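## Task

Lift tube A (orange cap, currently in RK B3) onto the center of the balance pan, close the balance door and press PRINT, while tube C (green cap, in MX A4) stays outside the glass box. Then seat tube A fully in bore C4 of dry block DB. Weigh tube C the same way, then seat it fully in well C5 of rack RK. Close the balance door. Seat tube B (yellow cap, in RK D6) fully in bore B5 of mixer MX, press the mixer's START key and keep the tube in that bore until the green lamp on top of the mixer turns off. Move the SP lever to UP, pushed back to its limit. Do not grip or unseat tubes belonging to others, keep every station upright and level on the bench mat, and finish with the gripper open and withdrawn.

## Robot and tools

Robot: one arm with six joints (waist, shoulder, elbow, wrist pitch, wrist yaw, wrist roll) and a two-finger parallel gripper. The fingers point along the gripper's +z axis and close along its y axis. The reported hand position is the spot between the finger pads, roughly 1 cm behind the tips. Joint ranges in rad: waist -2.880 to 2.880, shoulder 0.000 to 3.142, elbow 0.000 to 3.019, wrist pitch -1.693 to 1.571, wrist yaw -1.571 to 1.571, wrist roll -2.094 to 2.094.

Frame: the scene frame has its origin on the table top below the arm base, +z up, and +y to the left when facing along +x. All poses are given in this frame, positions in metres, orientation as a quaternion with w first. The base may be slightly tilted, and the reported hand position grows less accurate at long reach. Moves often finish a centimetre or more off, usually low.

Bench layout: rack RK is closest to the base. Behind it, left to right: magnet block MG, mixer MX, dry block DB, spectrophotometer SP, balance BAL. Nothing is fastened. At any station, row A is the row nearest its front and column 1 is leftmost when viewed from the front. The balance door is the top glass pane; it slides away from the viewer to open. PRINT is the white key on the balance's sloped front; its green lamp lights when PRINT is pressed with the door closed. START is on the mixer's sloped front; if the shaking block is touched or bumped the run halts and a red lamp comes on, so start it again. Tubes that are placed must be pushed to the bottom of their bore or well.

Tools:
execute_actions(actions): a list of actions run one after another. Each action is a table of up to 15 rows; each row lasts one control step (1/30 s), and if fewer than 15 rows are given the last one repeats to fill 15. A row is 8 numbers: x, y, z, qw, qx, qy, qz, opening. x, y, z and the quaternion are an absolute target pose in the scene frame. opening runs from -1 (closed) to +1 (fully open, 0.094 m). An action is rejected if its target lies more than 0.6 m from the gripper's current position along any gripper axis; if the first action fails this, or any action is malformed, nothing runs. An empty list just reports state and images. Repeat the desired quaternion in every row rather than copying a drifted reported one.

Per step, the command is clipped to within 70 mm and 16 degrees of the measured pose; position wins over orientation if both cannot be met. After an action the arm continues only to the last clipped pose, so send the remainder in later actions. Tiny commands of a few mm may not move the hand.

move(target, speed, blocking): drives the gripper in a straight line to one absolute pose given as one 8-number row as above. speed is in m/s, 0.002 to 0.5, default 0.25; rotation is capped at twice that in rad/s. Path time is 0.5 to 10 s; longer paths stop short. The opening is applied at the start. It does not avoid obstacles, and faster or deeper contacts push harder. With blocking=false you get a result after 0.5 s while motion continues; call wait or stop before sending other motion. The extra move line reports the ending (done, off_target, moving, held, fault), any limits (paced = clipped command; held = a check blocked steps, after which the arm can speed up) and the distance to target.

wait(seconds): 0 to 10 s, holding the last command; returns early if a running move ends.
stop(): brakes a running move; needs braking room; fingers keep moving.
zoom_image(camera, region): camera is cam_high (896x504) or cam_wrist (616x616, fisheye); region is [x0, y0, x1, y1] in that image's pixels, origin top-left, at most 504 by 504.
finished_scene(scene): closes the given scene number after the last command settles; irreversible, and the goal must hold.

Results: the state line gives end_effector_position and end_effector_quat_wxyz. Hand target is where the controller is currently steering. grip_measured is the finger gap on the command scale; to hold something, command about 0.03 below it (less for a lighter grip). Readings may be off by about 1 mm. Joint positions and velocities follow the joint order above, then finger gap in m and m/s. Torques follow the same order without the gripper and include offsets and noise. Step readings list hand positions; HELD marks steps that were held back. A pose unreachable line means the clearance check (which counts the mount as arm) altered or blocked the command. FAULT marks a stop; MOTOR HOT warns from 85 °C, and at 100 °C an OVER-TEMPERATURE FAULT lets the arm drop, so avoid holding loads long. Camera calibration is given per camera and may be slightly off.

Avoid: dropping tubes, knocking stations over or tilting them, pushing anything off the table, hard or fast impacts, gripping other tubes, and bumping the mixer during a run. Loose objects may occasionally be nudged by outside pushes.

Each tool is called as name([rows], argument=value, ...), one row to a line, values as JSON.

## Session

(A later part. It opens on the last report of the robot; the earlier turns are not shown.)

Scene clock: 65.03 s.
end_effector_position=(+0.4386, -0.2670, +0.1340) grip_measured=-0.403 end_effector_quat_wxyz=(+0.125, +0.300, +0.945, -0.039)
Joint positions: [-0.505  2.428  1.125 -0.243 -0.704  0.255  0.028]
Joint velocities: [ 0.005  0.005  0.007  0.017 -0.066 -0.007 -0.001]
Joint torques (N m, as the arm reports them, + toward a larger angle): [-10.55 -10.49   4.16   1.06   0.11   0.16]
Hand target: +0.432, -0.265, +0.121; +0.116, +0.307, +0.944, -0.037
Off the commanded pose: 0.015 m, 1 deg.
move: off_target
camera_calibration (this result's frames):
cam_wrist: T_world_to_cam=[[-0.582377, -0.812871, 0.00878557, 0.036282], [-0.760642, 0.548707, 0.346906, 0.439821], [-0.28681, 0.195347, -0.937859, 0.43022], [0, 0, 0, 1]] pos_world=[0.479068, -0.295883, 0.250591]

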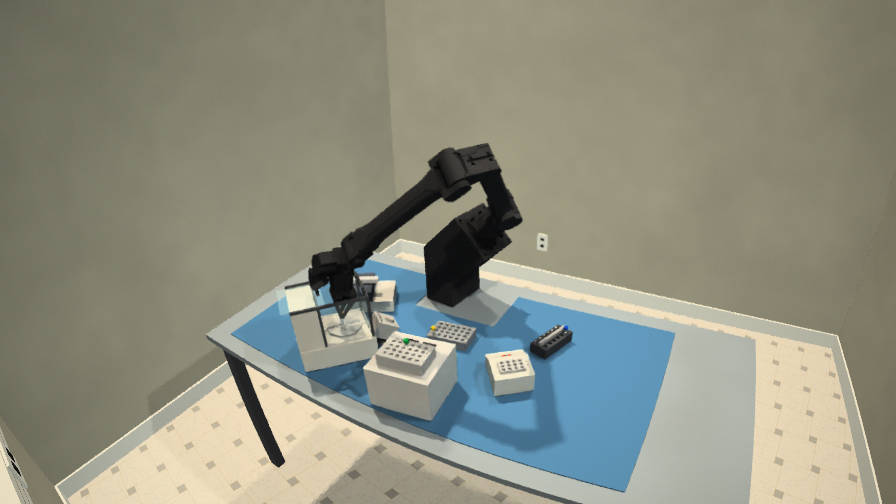

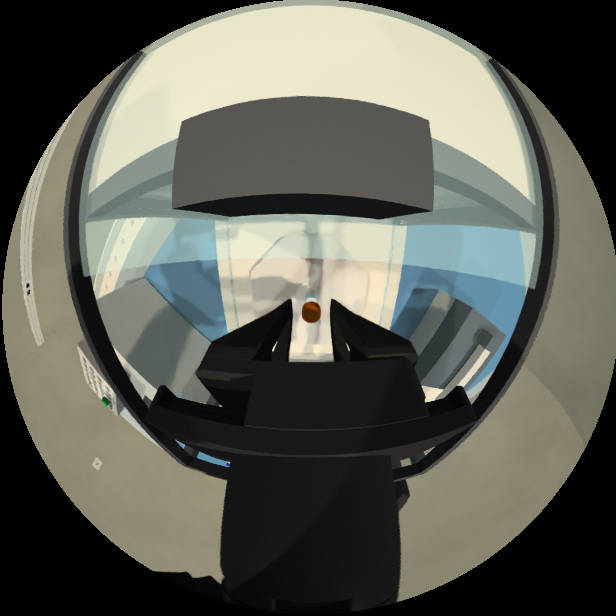

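execute_actions([
  [[0.432,-0.265,0.121,0.116,0.3067,0.944,-0.0377,-0.5],[0.432,-0.265,0.121,0.116,0.3067,0.944,-0.0377,-0.6],[0.432,-0.265,0.121,0.116,0.3067,0.944,-0.0377,-0.65],[0.432,-0.265,0.121,0.116,0.3067,0.944,-0.0377,-0.68],[0.432,-0.265,0.121,0.116,0.3067,0.944,-0.0377,-0.70],[0.432,-0.265,0.121,0.116,0.3067,0.944,-0.0377,-0.72],[0.432,-0.265,0.121,0.116,0.3067,0.944,-0.0377,-0.735],[0.432,-0.265,0.121,0.116,0.3067,0.944,-0.0377,-0.75],[0.432,-0.265,0.121,0.116,0.3067,0.944,-0.0377,-0.765],[0.432,-0.265,0.121,0.116,0.3067,0.944,-0.0377,-0.785]],
])

move(target=[0.445,-0.265,0.32,0.116,0.3067,0.944,-0.0377,-0.785], speed=0.12)

move(target=[0.36,0.22,0.31,0.118,-0.2569,0.9587,0.0316,-0.785], speed=0.3)

move(target=[0.365,0.22,0.17,0.118,-0.2569,0.9587,0.0316,-0.785], speed=0.12)

zoom_image(camera="cam_wrist", region=[250,230,370,350])

Scene clock: 66.27 s.
end_effector_position=(+0.4386, -0.2670, +0.1340) grip_measured=-0.769 end_effector_quat_wxyz=(+0.125, +0.301, +0.945, -0.038)
Joint positions: [-0.505  2.428  1.125 -0.243 -0.704  0.257  0.011]
Joint velocities: [-0.015 -0.005 -0.017 -0.002 -0.037 -0.022 -0.001]
Joint torques (N m, as the arm reports them, + toward a larger angle): [-10.57 -10.16   4.05   1.37   0.16   0.17]
Hand target: +0.432, -0.265, +0.121; +0.116, +0.307, +0.944, -0.038
Off the commanded pose: 0.015 m, 1 deg.
Step readings (end_effector_position):
0: (+0.4386, -0.2670, +0.1340)
1: (+0.4386, -0.2670, +0.1340)
2: (+0.4386, -0.2670, +0.1340)
4: (+0.4386, -0.2670, +0.1340)
8: (+0.4386, -0.2670, +0.1340)
15: end_effector_position above
camera_calibration (this result's frames):
cam_wrist: T_world_to_cam=[[-0.583576, -0.812015, 0.00838952, 0.0370897], [-0.759911, 0.549715, 0.346913, 0.439768], [-0.28631, 0.196075, -0.93786, 0.430195], [0, 0, 0, 1]] pos_world=[0.478999, -0.29598, 0.25059]

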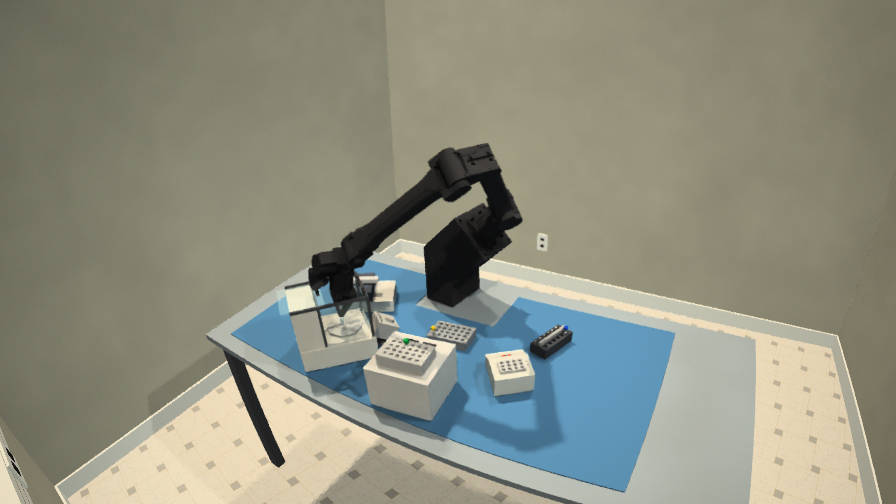

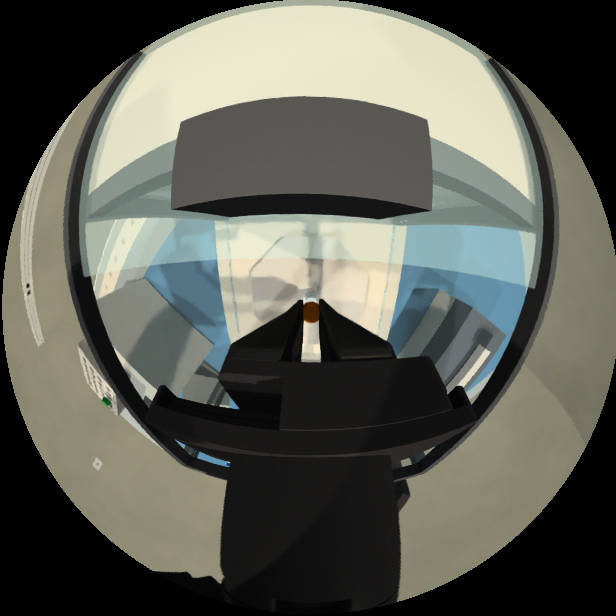

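Scene clock: 68.20 s.
end_effector_position=(+0.4290, -0.2617, +0.3081) grip_measured=-0.769 end_effector_quat_wxyz=(+0.105, +0.324, +0.940, -0.034)
Joint positions: [-0.74   2.212  1.257 -0.84  -0.675 -0.035  0.011]
Joint velocities: [ 0.005 -0.015 -0.012  0.002 -0.022 -0.066 -0.   ]
Joint torques (N m, as the arm reports them, + toward a larger angle): [-11.38 -11.27  10.68   0.09   0.14  -0.16]
Hand target: +0.443, -0.265, +0.322; +0.116, +0.307, +0.944, -0.041
Off the commanded pose: 0.020 m, 2 deg.
move: off_target
camera_calibration (this result's frames):
cam_wrist: T_world_to_cam=[[-0.621002, -0.783771, 0.00775283, 0.0579774], [-0.721518, 0.575486, 0.385003, 0.347715], [-0.306216, 0.233494, -0.922883, 0.603405], [0, 0, 0, 1]] pos_world=[0.471659, -0.295556, 0.422551]

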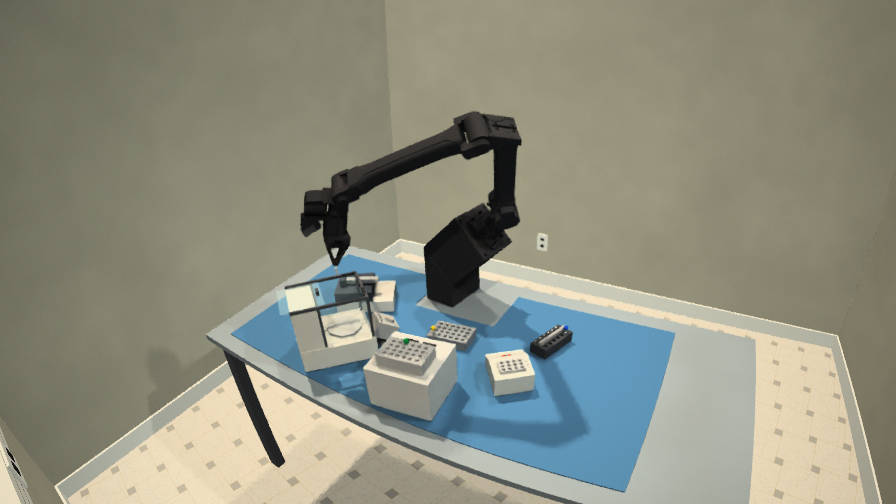

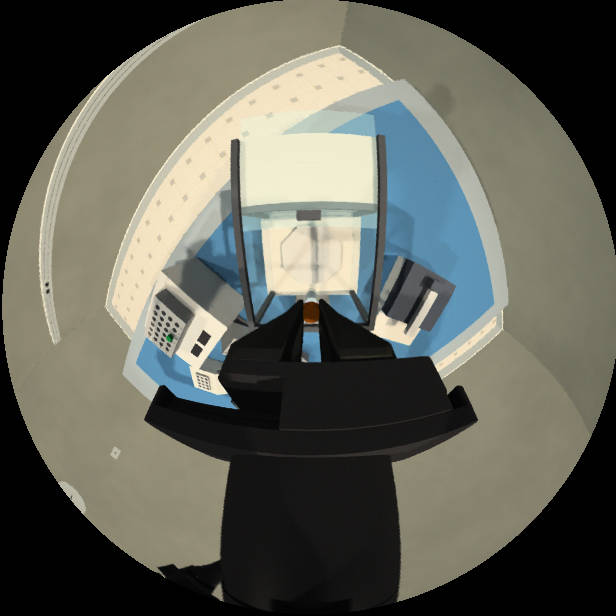

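Scene clock: 70.57 s.
end_effector_position=(+0.3537, +0.2264, +0.3085) grip_measured=-0.769 end_effector_quat_wxyz=(+0.121, -0.263, +0.956, +0.040)
Joint positions: [-0.079  1.053  0.754 -0.832 -0.904 -0.276  0.011]
Joint velocities: [ 0.015 -0.015  0.007 -0.007 -0.022  0.095 -0.   ]
Joint torques (N m, as the arm reports them, + toward a larger angle): [-3.45 -2.    8.2   0.75  0.06  0.18]
Hand target: +0.358, +0.229, +0.310; +0.123, -0.258, +0.958, +0.040
Off the commanded pose: 0.009 m, 1 deg.
move: done
camera_calibration (this result's frames):
cam_wrist: T_world_to_cam=[[0.507271, -0.861785, -0.00158099, 0.0151883], [-0.805729, -0.474924, 0.353904, 0.289505], [-0.30574, -0.178251, -0.93528, 0.563629], [0, 0, 0, 1]] pos_world=[0.397883, 0.25105, 0.424718]

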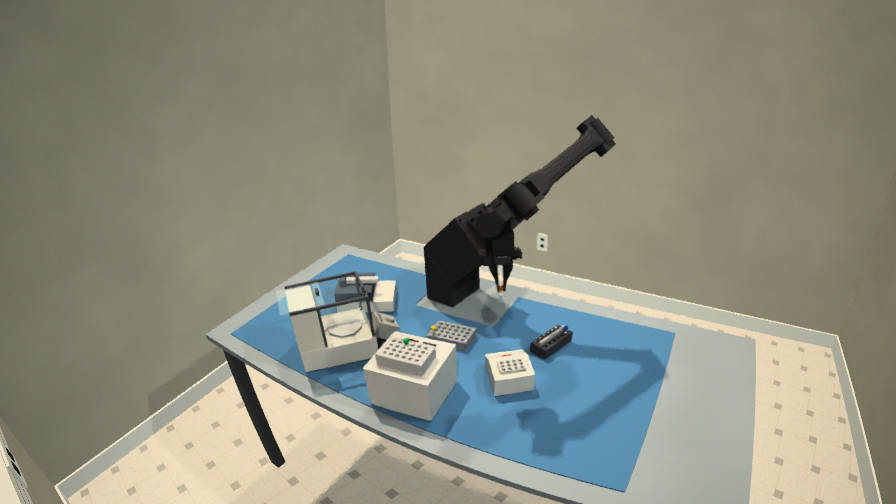

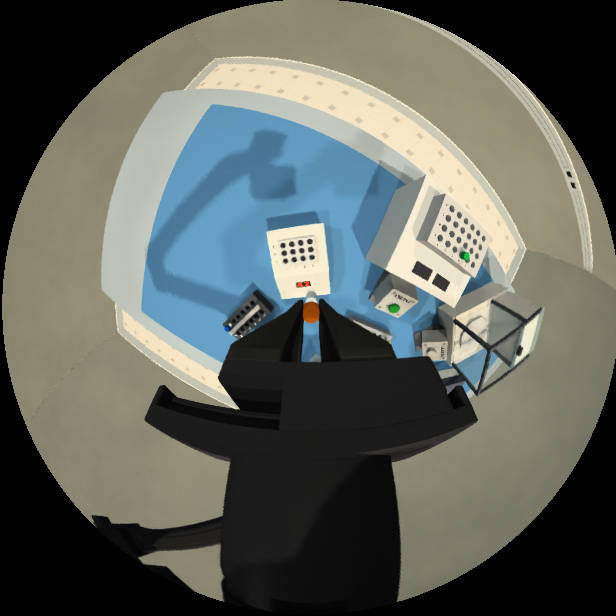

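Scene clock: 72.17 s.
end_effector_position=(+0.3680, +0.2225, +0.1727) grip_measured=-0.769 end_effector_quat_wxyz=(+0.121, -0.262, +0.957, +0.034)
Joint positions: [ 0.217  1.284  0.611 -0.193 -0.73   0.087  0.011]
Joint velocities: [ 0.005 -0.005 -0.007  0.012 -0.007 -0.007 -0.001]
Joint torques (N m, as the arm reports them, + toward a larger angle): [-4.34 -5.59  3.9   1.48  0.17  0.19]
Hand target: +0.366, +0.222, +0.168; +0.119, -0.256, +0.959, +0.036
Off the commanded pose: 0.005 m, 1 deg.
move: done
camera_calibration (this result's frames):
cam_wrist: T_world_to_cam=[[0.504141, -0.863563, 0.010011, 0.00396797], [-0.808664, -0.467958, 0.35648, 0.346271], [-0.303159, -0.187812, -0.934249, 0.441268], [0, 0, 0, 1]] pos_world=[0.411791, 0.248342, 0.288776]

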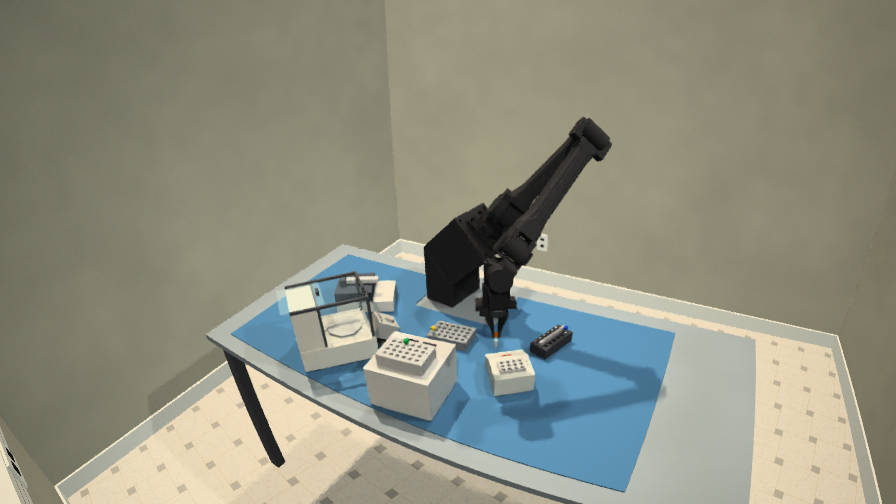

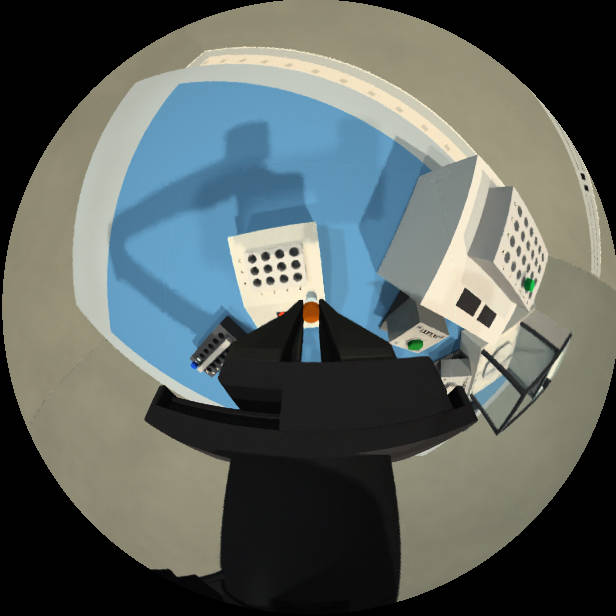

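Region (250, 230, 370, 350) of cam_wrist's 616x616 image, scaled by 4.200, with more detail than that image has.

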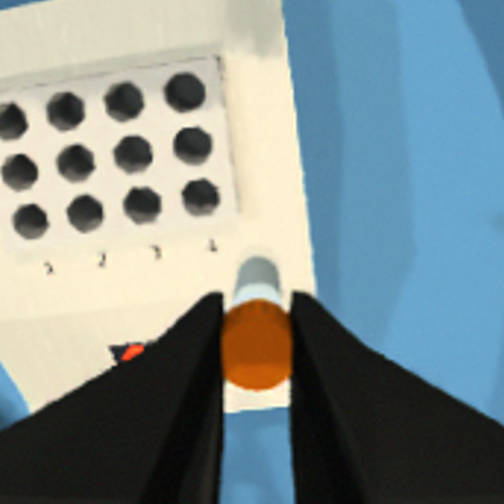

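move(target=[0.387,0.257,0.128,0.118,-0.2569,0.9587,0.0316,-0.785], speed=0.06)

zoom_image(camera="cam_wrist", region=[250,230,370,350])

Scene clock: 73.77 s.
end_effector_position=(+0.3786, +0.2492, +0.1303) grip_measured=-0.769 end_effector_quat_wxyz=(+0.114, -0.256, +0.960, +0.029)
Joint positions: [ 0.341  1.381  0.666 -0.1   -0.641  0.204  0.011]
Joint velocities: [-0.005 -0.015 -0.007 -0.002  0.007  0.051 -0.   ]
Joint torques (N m, as the arm reports them, + toward a larger angle): [-4.64 -6.21  5.31  1.35  0.21  0.19]
Hand target: +0.386, +0.258, +0.128; +0.118, -0.256, +0.959, +0.034
Off the commanded pose: 0.012 m, 1 deg.
move: off_target
camera_calibration (this result's frames):
cam_wrist: T_world_to_cam=[[0.49239, -0.870251, 0.014663, 0.02759], [-0.810273, -0.452172, 0.372824, 0.37705], [-0.31782, -0.195456, -0.927786, 0.416549], [0, 0, 0, 1]] pos_world=[0.424317, 0.275919, 0.245491]

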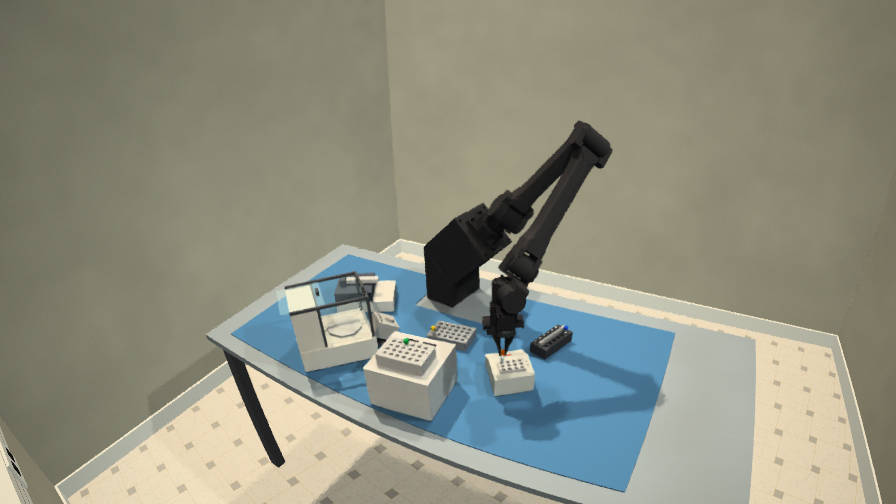

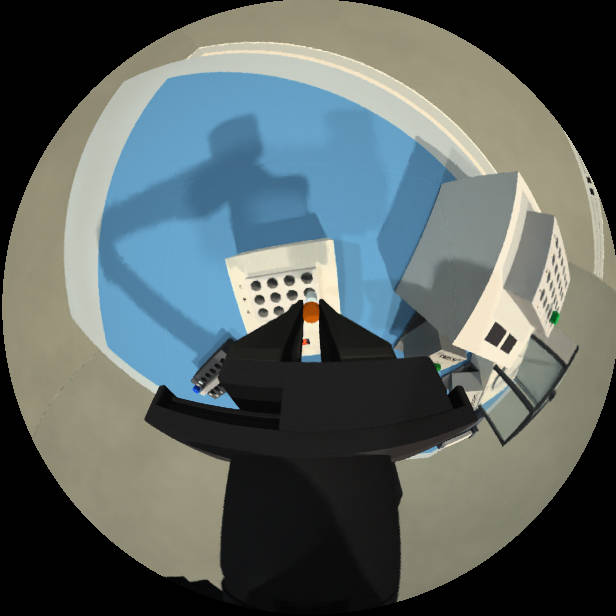

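Region (250, 230, 370, 350) of cam_wrist's 616x616 image, scaled by 4.200, with more detail than that image has.

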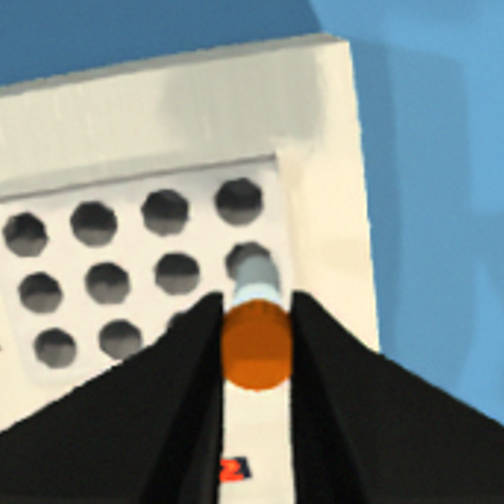

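move(target=[0.386,0.258,0.175,0.118,-0.2569,0.9587,0.0316,-0.785], speed=0.1)

move(target=[0.384,0.2565,0.118,0.118,-0.2569,0.9587,0.0316,-0.785], speed=0.06)

zoom_image(camera="cam_wrist", region=[250,230,370,350])

Scene clock: 75.07 s.
end_effector_position=(+0.3766, +0.2494, +0.1691) grip_measured=-0.769 end_effector_quat_wxyz=(+0.111, -0.245, +0.963, +0.029)
Joint positions: [ 0.273  1.286  0.678 -0.253 -0.688  0.159  0.011]
Joint velocities: [ 0.005 -0.005 -0.002 -0.032 -0.037 -0.022 -0.   ]
Joint torques (N m, as the arm reports them, + toward a larger angle): [-5.11 -6.8   6.3   0.33  0.01 -0.14]
Hand target: +0.386, +0.257, +0.176; +0.118, -0.257, +0.959, +0.030
Off the commanded pose: 0.014 m, 2 deg.
move: off_target
camera_calibration (this result's frames):
cam_wrist: T_world_to_cam=[[0.472384, -0.881347, 0.00902094, 0.0394451], [-0.817632, -0.434365, 0.377896, 0.358455], [-0.329139, -0.185888, -0.925804, 0.453441], [0, 0, 0, 1]] pos_world=[0.423696, 0.274754, 0.283983]

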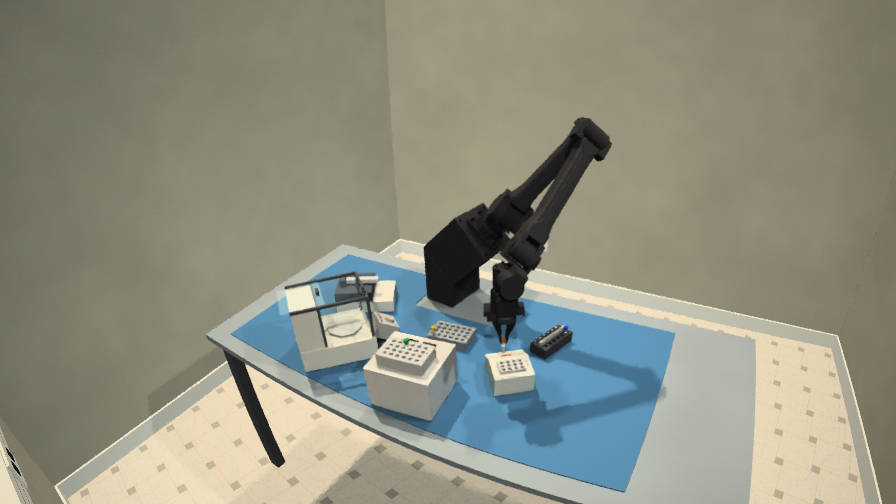

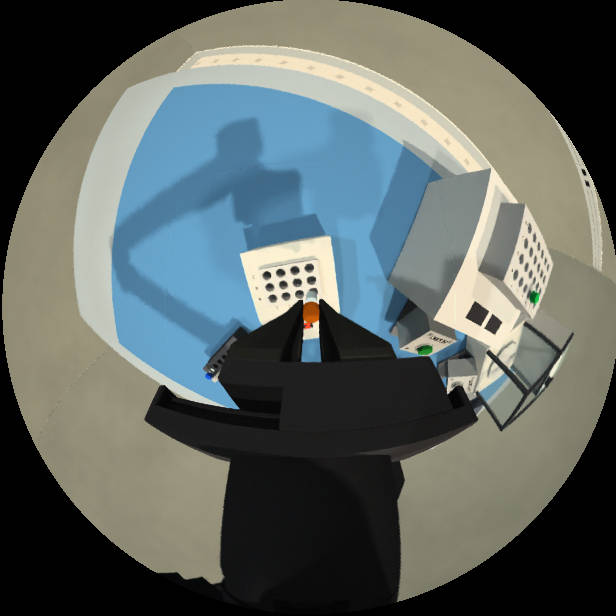

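Scene clock: 76.27 s.
end_effector_position=(+0.3844, +0.2553, +0.1227) grip_measured=-0.769 end_effector_quat_wxyz=(+0.120, -0.260, +0.958, +0.030)
Joint positions: [ 0.36   1.404  0.678 -0.063 -0.627  0.221  0.011]
Joint velocities: [-0.005 -0.024 -0.002  0.007 -0.007  0.066 -0.001]
Joint torques (N m, as the arm reports them, + toward a larger angle): [-5.04 -7.07  3.73  1.43  0.21  0.13]
Hand target: +0.384, +0.257, +0.117; +0.118, -0.256, +0.959, +0.033
Off the commanded pose: 0.005 m, 0 deg.
move: done
camera_calibration (this result's frames):
cam_wrist: T_world_to_cam=[[0.500292, -0.86572, 0.0154098, 0.0258949], [-0.810313, -0.461854, 0.360671, 0.391282], [-0.305123, -0.192928, -0.932566, 0.407571], [0, 0, 0, 1]] pos_world=[0.428465, 0.281764, 0.238564]

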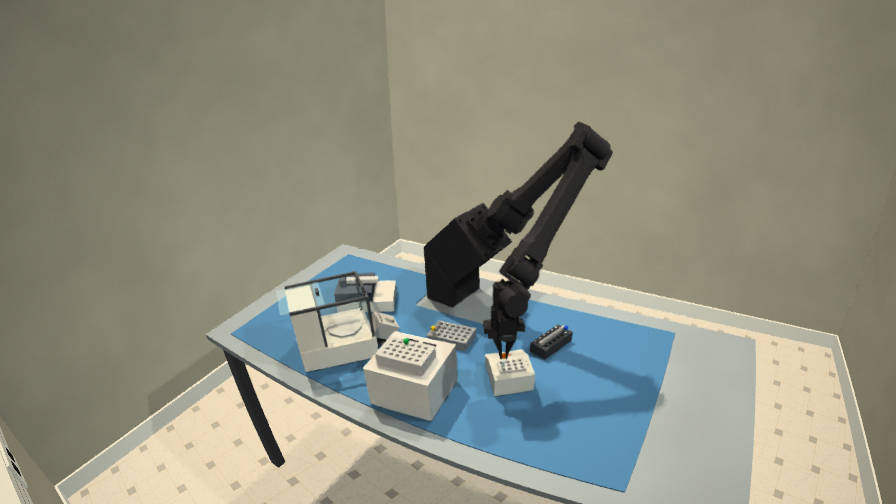

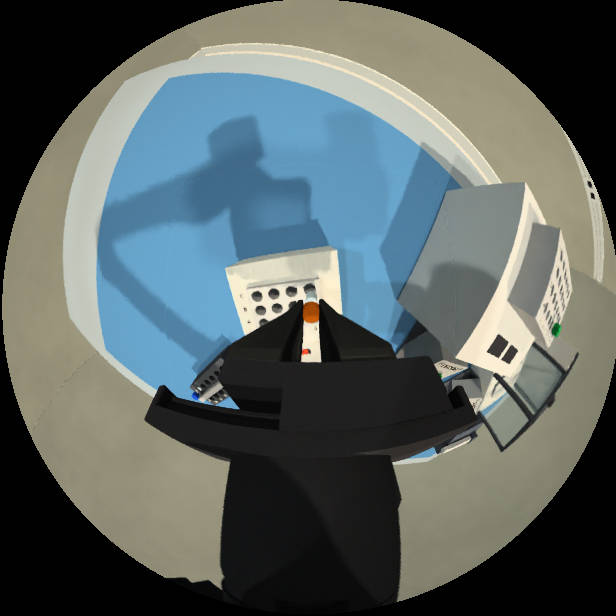

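Region (250, 230, 370, 350) of cam_wrist's 616x616 image, scaled by 4.200, with more detail than that image has.

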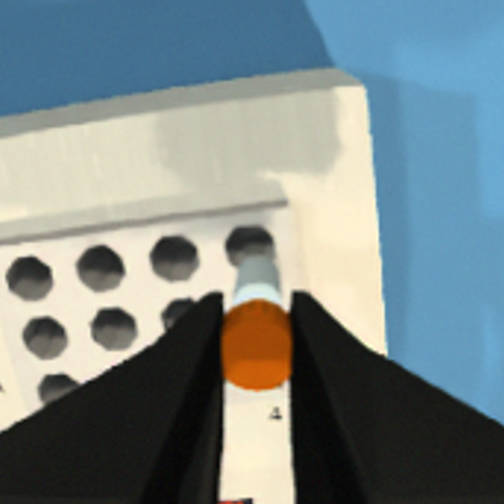

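execute_actions([
  [[0.385,0.2595,0.117,0.118,-0.2569,0.9587,0.0316,-0.785],[0.385,0.2595,0.116,0.118,-0.2569,0.9587,0.0316,-0.785],[0.385,0.2595,0.115,0.118,-0.2569,0.9587,0.0316,-0.785],[0.385,0.2595,0.114,0.118,-0.2569,0.9587,0.0316,-0.785],[0.385,0.2595,0.113,0.118,-0.2569,0.9587,0.0316,-0.785],[0.385,0.2595,0.112,0.118,-0.2569,0.9587,0.0316,-0.785],[0.385,0.2595,0.111,0.118,-0.2569,0.9587,0.0316,-0.785]],
])

zoom_image(camera="cam_wrist", region=[250,230,370,350])

Scene clock: 77.27 s.
end_effector_position=(+0.3845, +0.2568, +0.1182) grip_measured=-0.769 end_effector_quat_wxyz=(+0.122, -0.260, +0.957, +0.029)
Joint positions: [ 0.372  1.413  0.678 -0.046 -0.614  0.232  0.011]
Joint velocities: [ 0.005 -0.015  0.007  0.017 -0.022  0.007 -0.   ]
Joint torques (N m, as the arm reports them, + toward a larger angle): [-4.59 -6.08  3.77  1.33  0.24  0.16]
Hand target: +0.385, +0.260, +0.111; +0.118, -0.257, +0.959, +0.032
Off the commanded pose: 0.008 m, 1 deg.
Step readings (end_effector_position):
0: (+0.3844, +0.2553, +0.1227)
1: (+0.3846, +0.2551, +0.1226)
2: (+0.3847, +0.2549, +0.1226)
4: (+0.3847, +0.2553, +0.1222)
8: (+0.3842, +0.2565, +0.1192)
15: end_effector_position above
camera_calibration (this result's frames):
cam_wrist: T_world_to_cam=[[0.49988, -0.865876, 0.0194612, 0.0268924], [-0.812144, -0.460817, 0.35787, 0.394448], [-0.300903, -0.194697, -0.933569, 0.402669], [0, 0, 0, 1]] pos_world=[0.42807, 0.283452, 0.234235]

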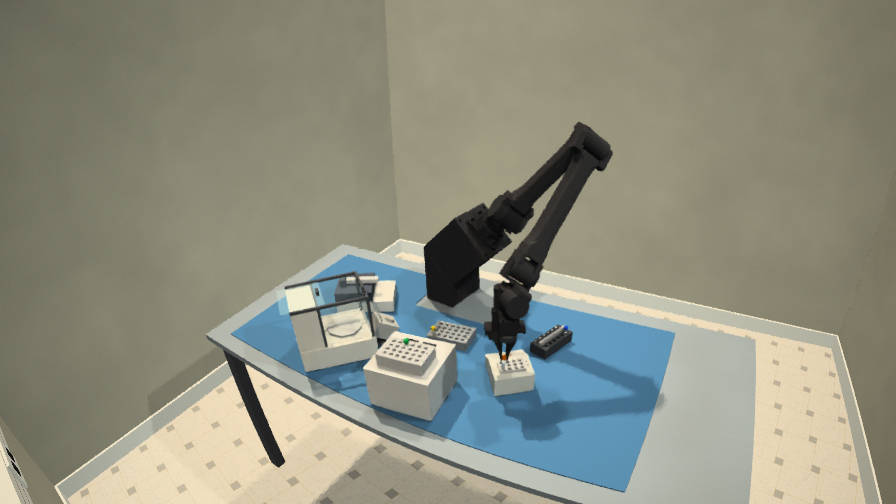

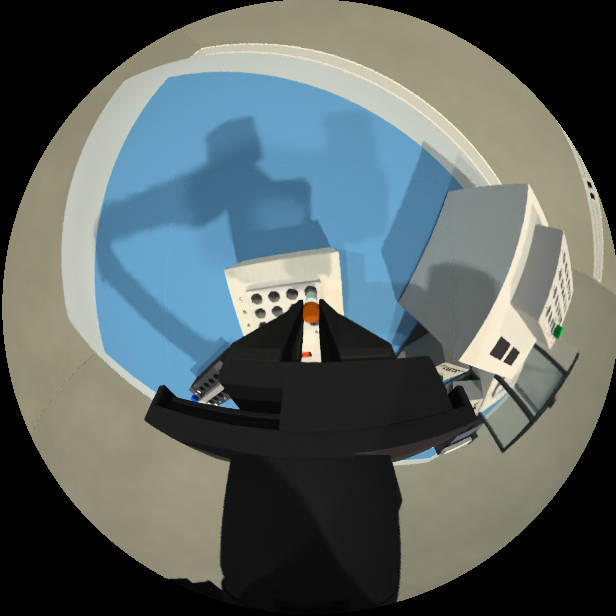

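Region (250, 230, 370, 350) of cam_wrist's 616x616 image, scaled by 4.200, with more detail than that image has.

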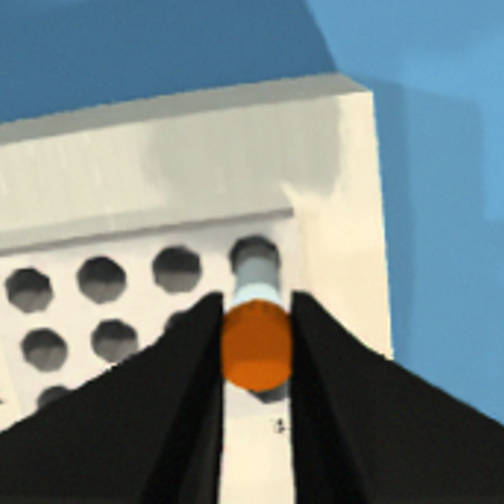

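execute_actions([
  [[0.387,0.261,0.110,0.118,-0.2569,0.9587,0.0316,-0.785],[0.387,0.261,0.1085,0.118,-0.2569,0.9587,0.0316,-0.785],[0.387,0.261,0.107,0.118,-0.2569,0.9587,0.0316,-0.785],[0.387,0.261,0.1055,0.118,-0.2569,0.9587,0.0316,-0.785],[0.387,0.261,0.104,0.118,-0.2569,0.9587,0.0316,-0.785],[0.387,0.261,0.1025,0.118,-0.2569,0.9587,0.0316,-0.785],[0.387,0.261,0.101,0.118,-0.2569,0.9587,0.0316,-0.785],[0.387,0.261,0.0995,0.118,-0.2569,0.9587,0.0316,-0.785],[0.387,0.261,0.098,0.118,-0.2569,0.9587,0.0316,-0.785],[0.387,0.261,0.0965,0.118,-0.2569,0.9587,0.0316,-0.785],[0.387,0.261,0.095,0.118,-0.2569,0.9587,0.0316,-0.785]],
])

zoom_image(camera="cam_wrist", region=[250,230,370,350])

Scene clock: 78.23 s.
end_effector_position=(+0.3860, +0.2583, +0.1046) grip_measured=-0.769 end_effector_quat_wxyz=(+0.123, -0.261, +0.957, +0.029)
Joint positions: [ 0.395  1.449  0.683  0.001 -0.596  0.252  0.011]
Joint velocities: [ 0.112  0.19   0.037  0.115  0.037 -0.022  0.   ]
Joint torques (N m, as the arm reports them, + toward a larger angle): [-4.71 -7.09  3.87  1.09  0.2   0.16]
Hand target: +0.386, +0.261, +0.095; +0.118, -0.257, +0.959, +0.032
Off the commanded pose: 0.010 m, 1 deg.
Step readings (end_effector_position):
0: (+0.3845, +0.2568, +0.1182)
1: (+0.3846, +0.2567, +0.1182)
2: (+0.3846, +0.2567, +0.1182)
4: (+0.3854, +0.2571, +0.1178)
8: (+0.3877, +0.2584, +0.1171)
15: end_effector_position above
camera_calibration (this result's frames):
cam_wrist: T_world_to_cam=[[0.501507, -0.864919, 0.0201557, 0.026739], [-0.812378, -0.462775, 0.354798, 0.402162], [-0.297543, -0.194308, -0.934726, 0.389424], [0, 0, 0, 1]] pos_world=[0.429168, 0.284906, 0.22078]

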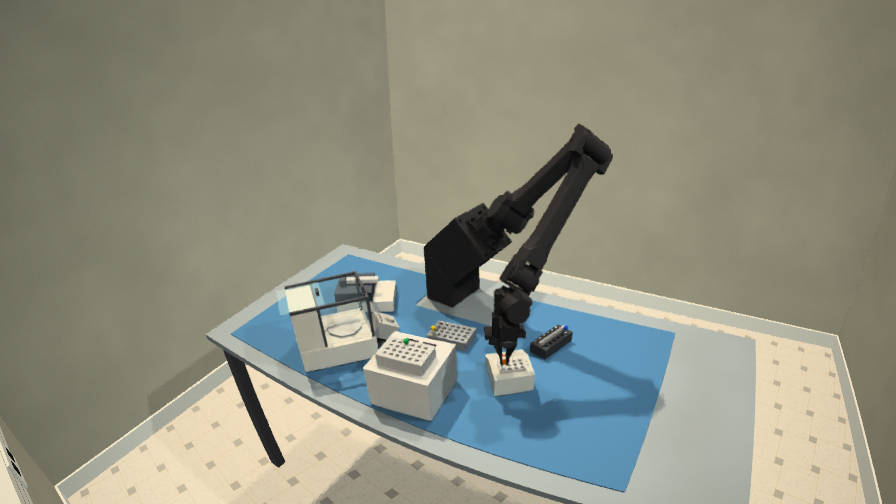

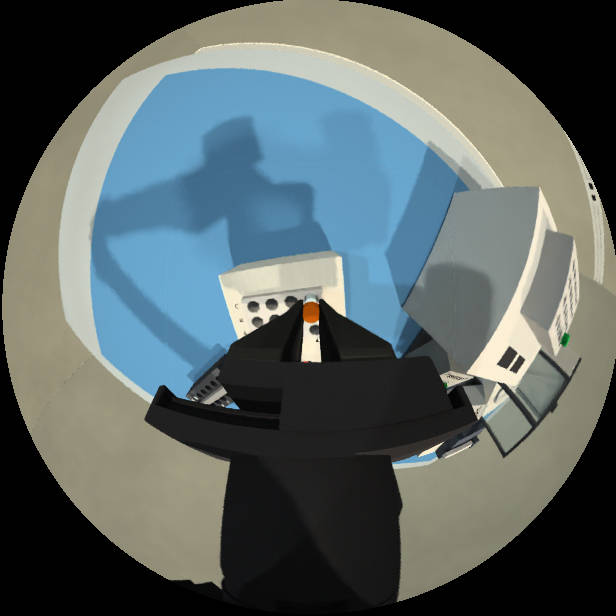

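Region (250, 230, 370, 350) of cam_wrist's 616x616 image, scaled by 4.200, with more detail than that image has.

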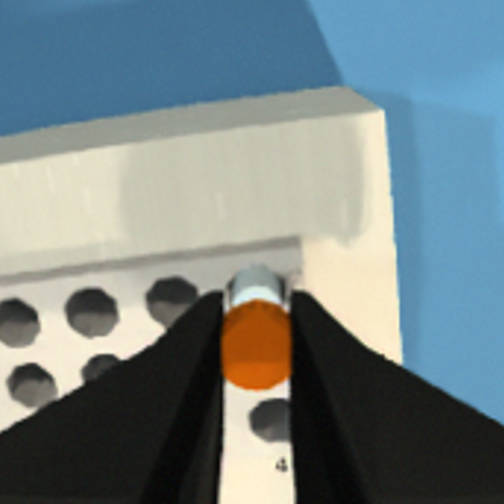

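In. Push down.

move(target=[0.386,0.260,0.066,0.118,-0.2569,0.9587,0.0316,-0.79], speed=0.03)

zoom_image(camera="cam_wrist", region=[250,230,370,350])

Scene clock: 79.80 s.
end_effector_position=(+0.3869, +0.2587, +0.0878) grip_measured=-0.773 end_effector_quat_wxyz=(+0.128, -0.258, +0.957, +0.032)
Joint positions: [ 0.421  1.495  0.682  0.072 -0.578  0.288  0.011]
Joint velocities: [-0.005 -0.015  0.002  0.012 -0.066 -0.051  0.001]
Joint torques (N m, as the arm reports them, + toward a larger angle): [-3.08 -4.37  3.93  2.32  0.65  0.15]
Hand target: +0.385, +0.260, +0.067; +0.118, -0.257, +0.959, +0.032
Off the commanded pose: 0.022 m, 1 deg.
move: off_target
camera_calibration (this result's frames):
cam_wrist: T_world_to_cam=[[0.495704, -0.868363, 0.0149638, 0.0306425], [-0.817498, -0.460712, 0.345604, 0.411271], [-0.293216, -0.18355, -0.938261, 0.369918], [0, 0, 0, 1]] pos_world=[0.429489, 0.283985, 0.204485]

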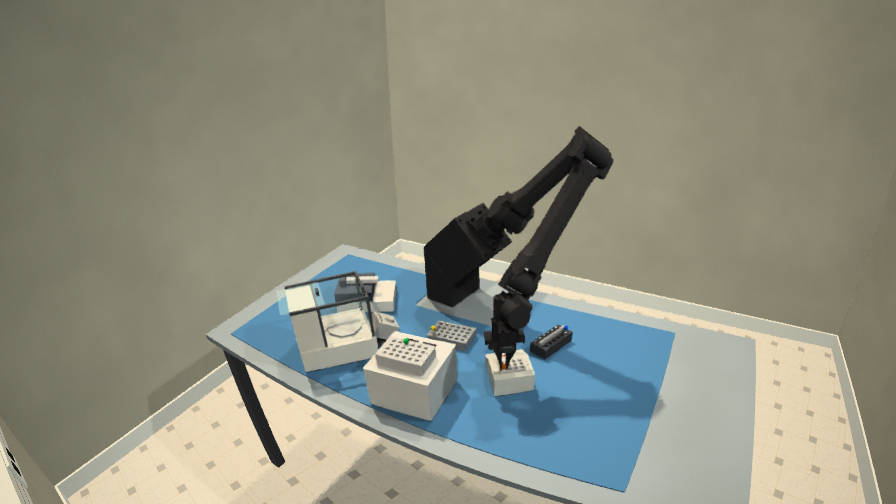

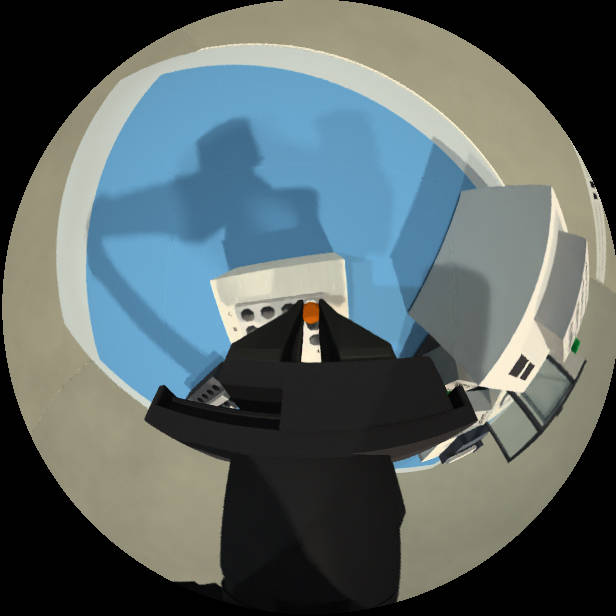

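Region (250, 230, 370, 350) of cam_wrist's 616x616 image, scaled by 4.200, with more detail than that image has.

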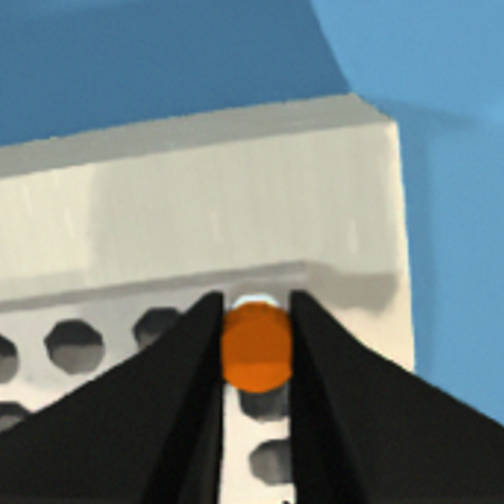

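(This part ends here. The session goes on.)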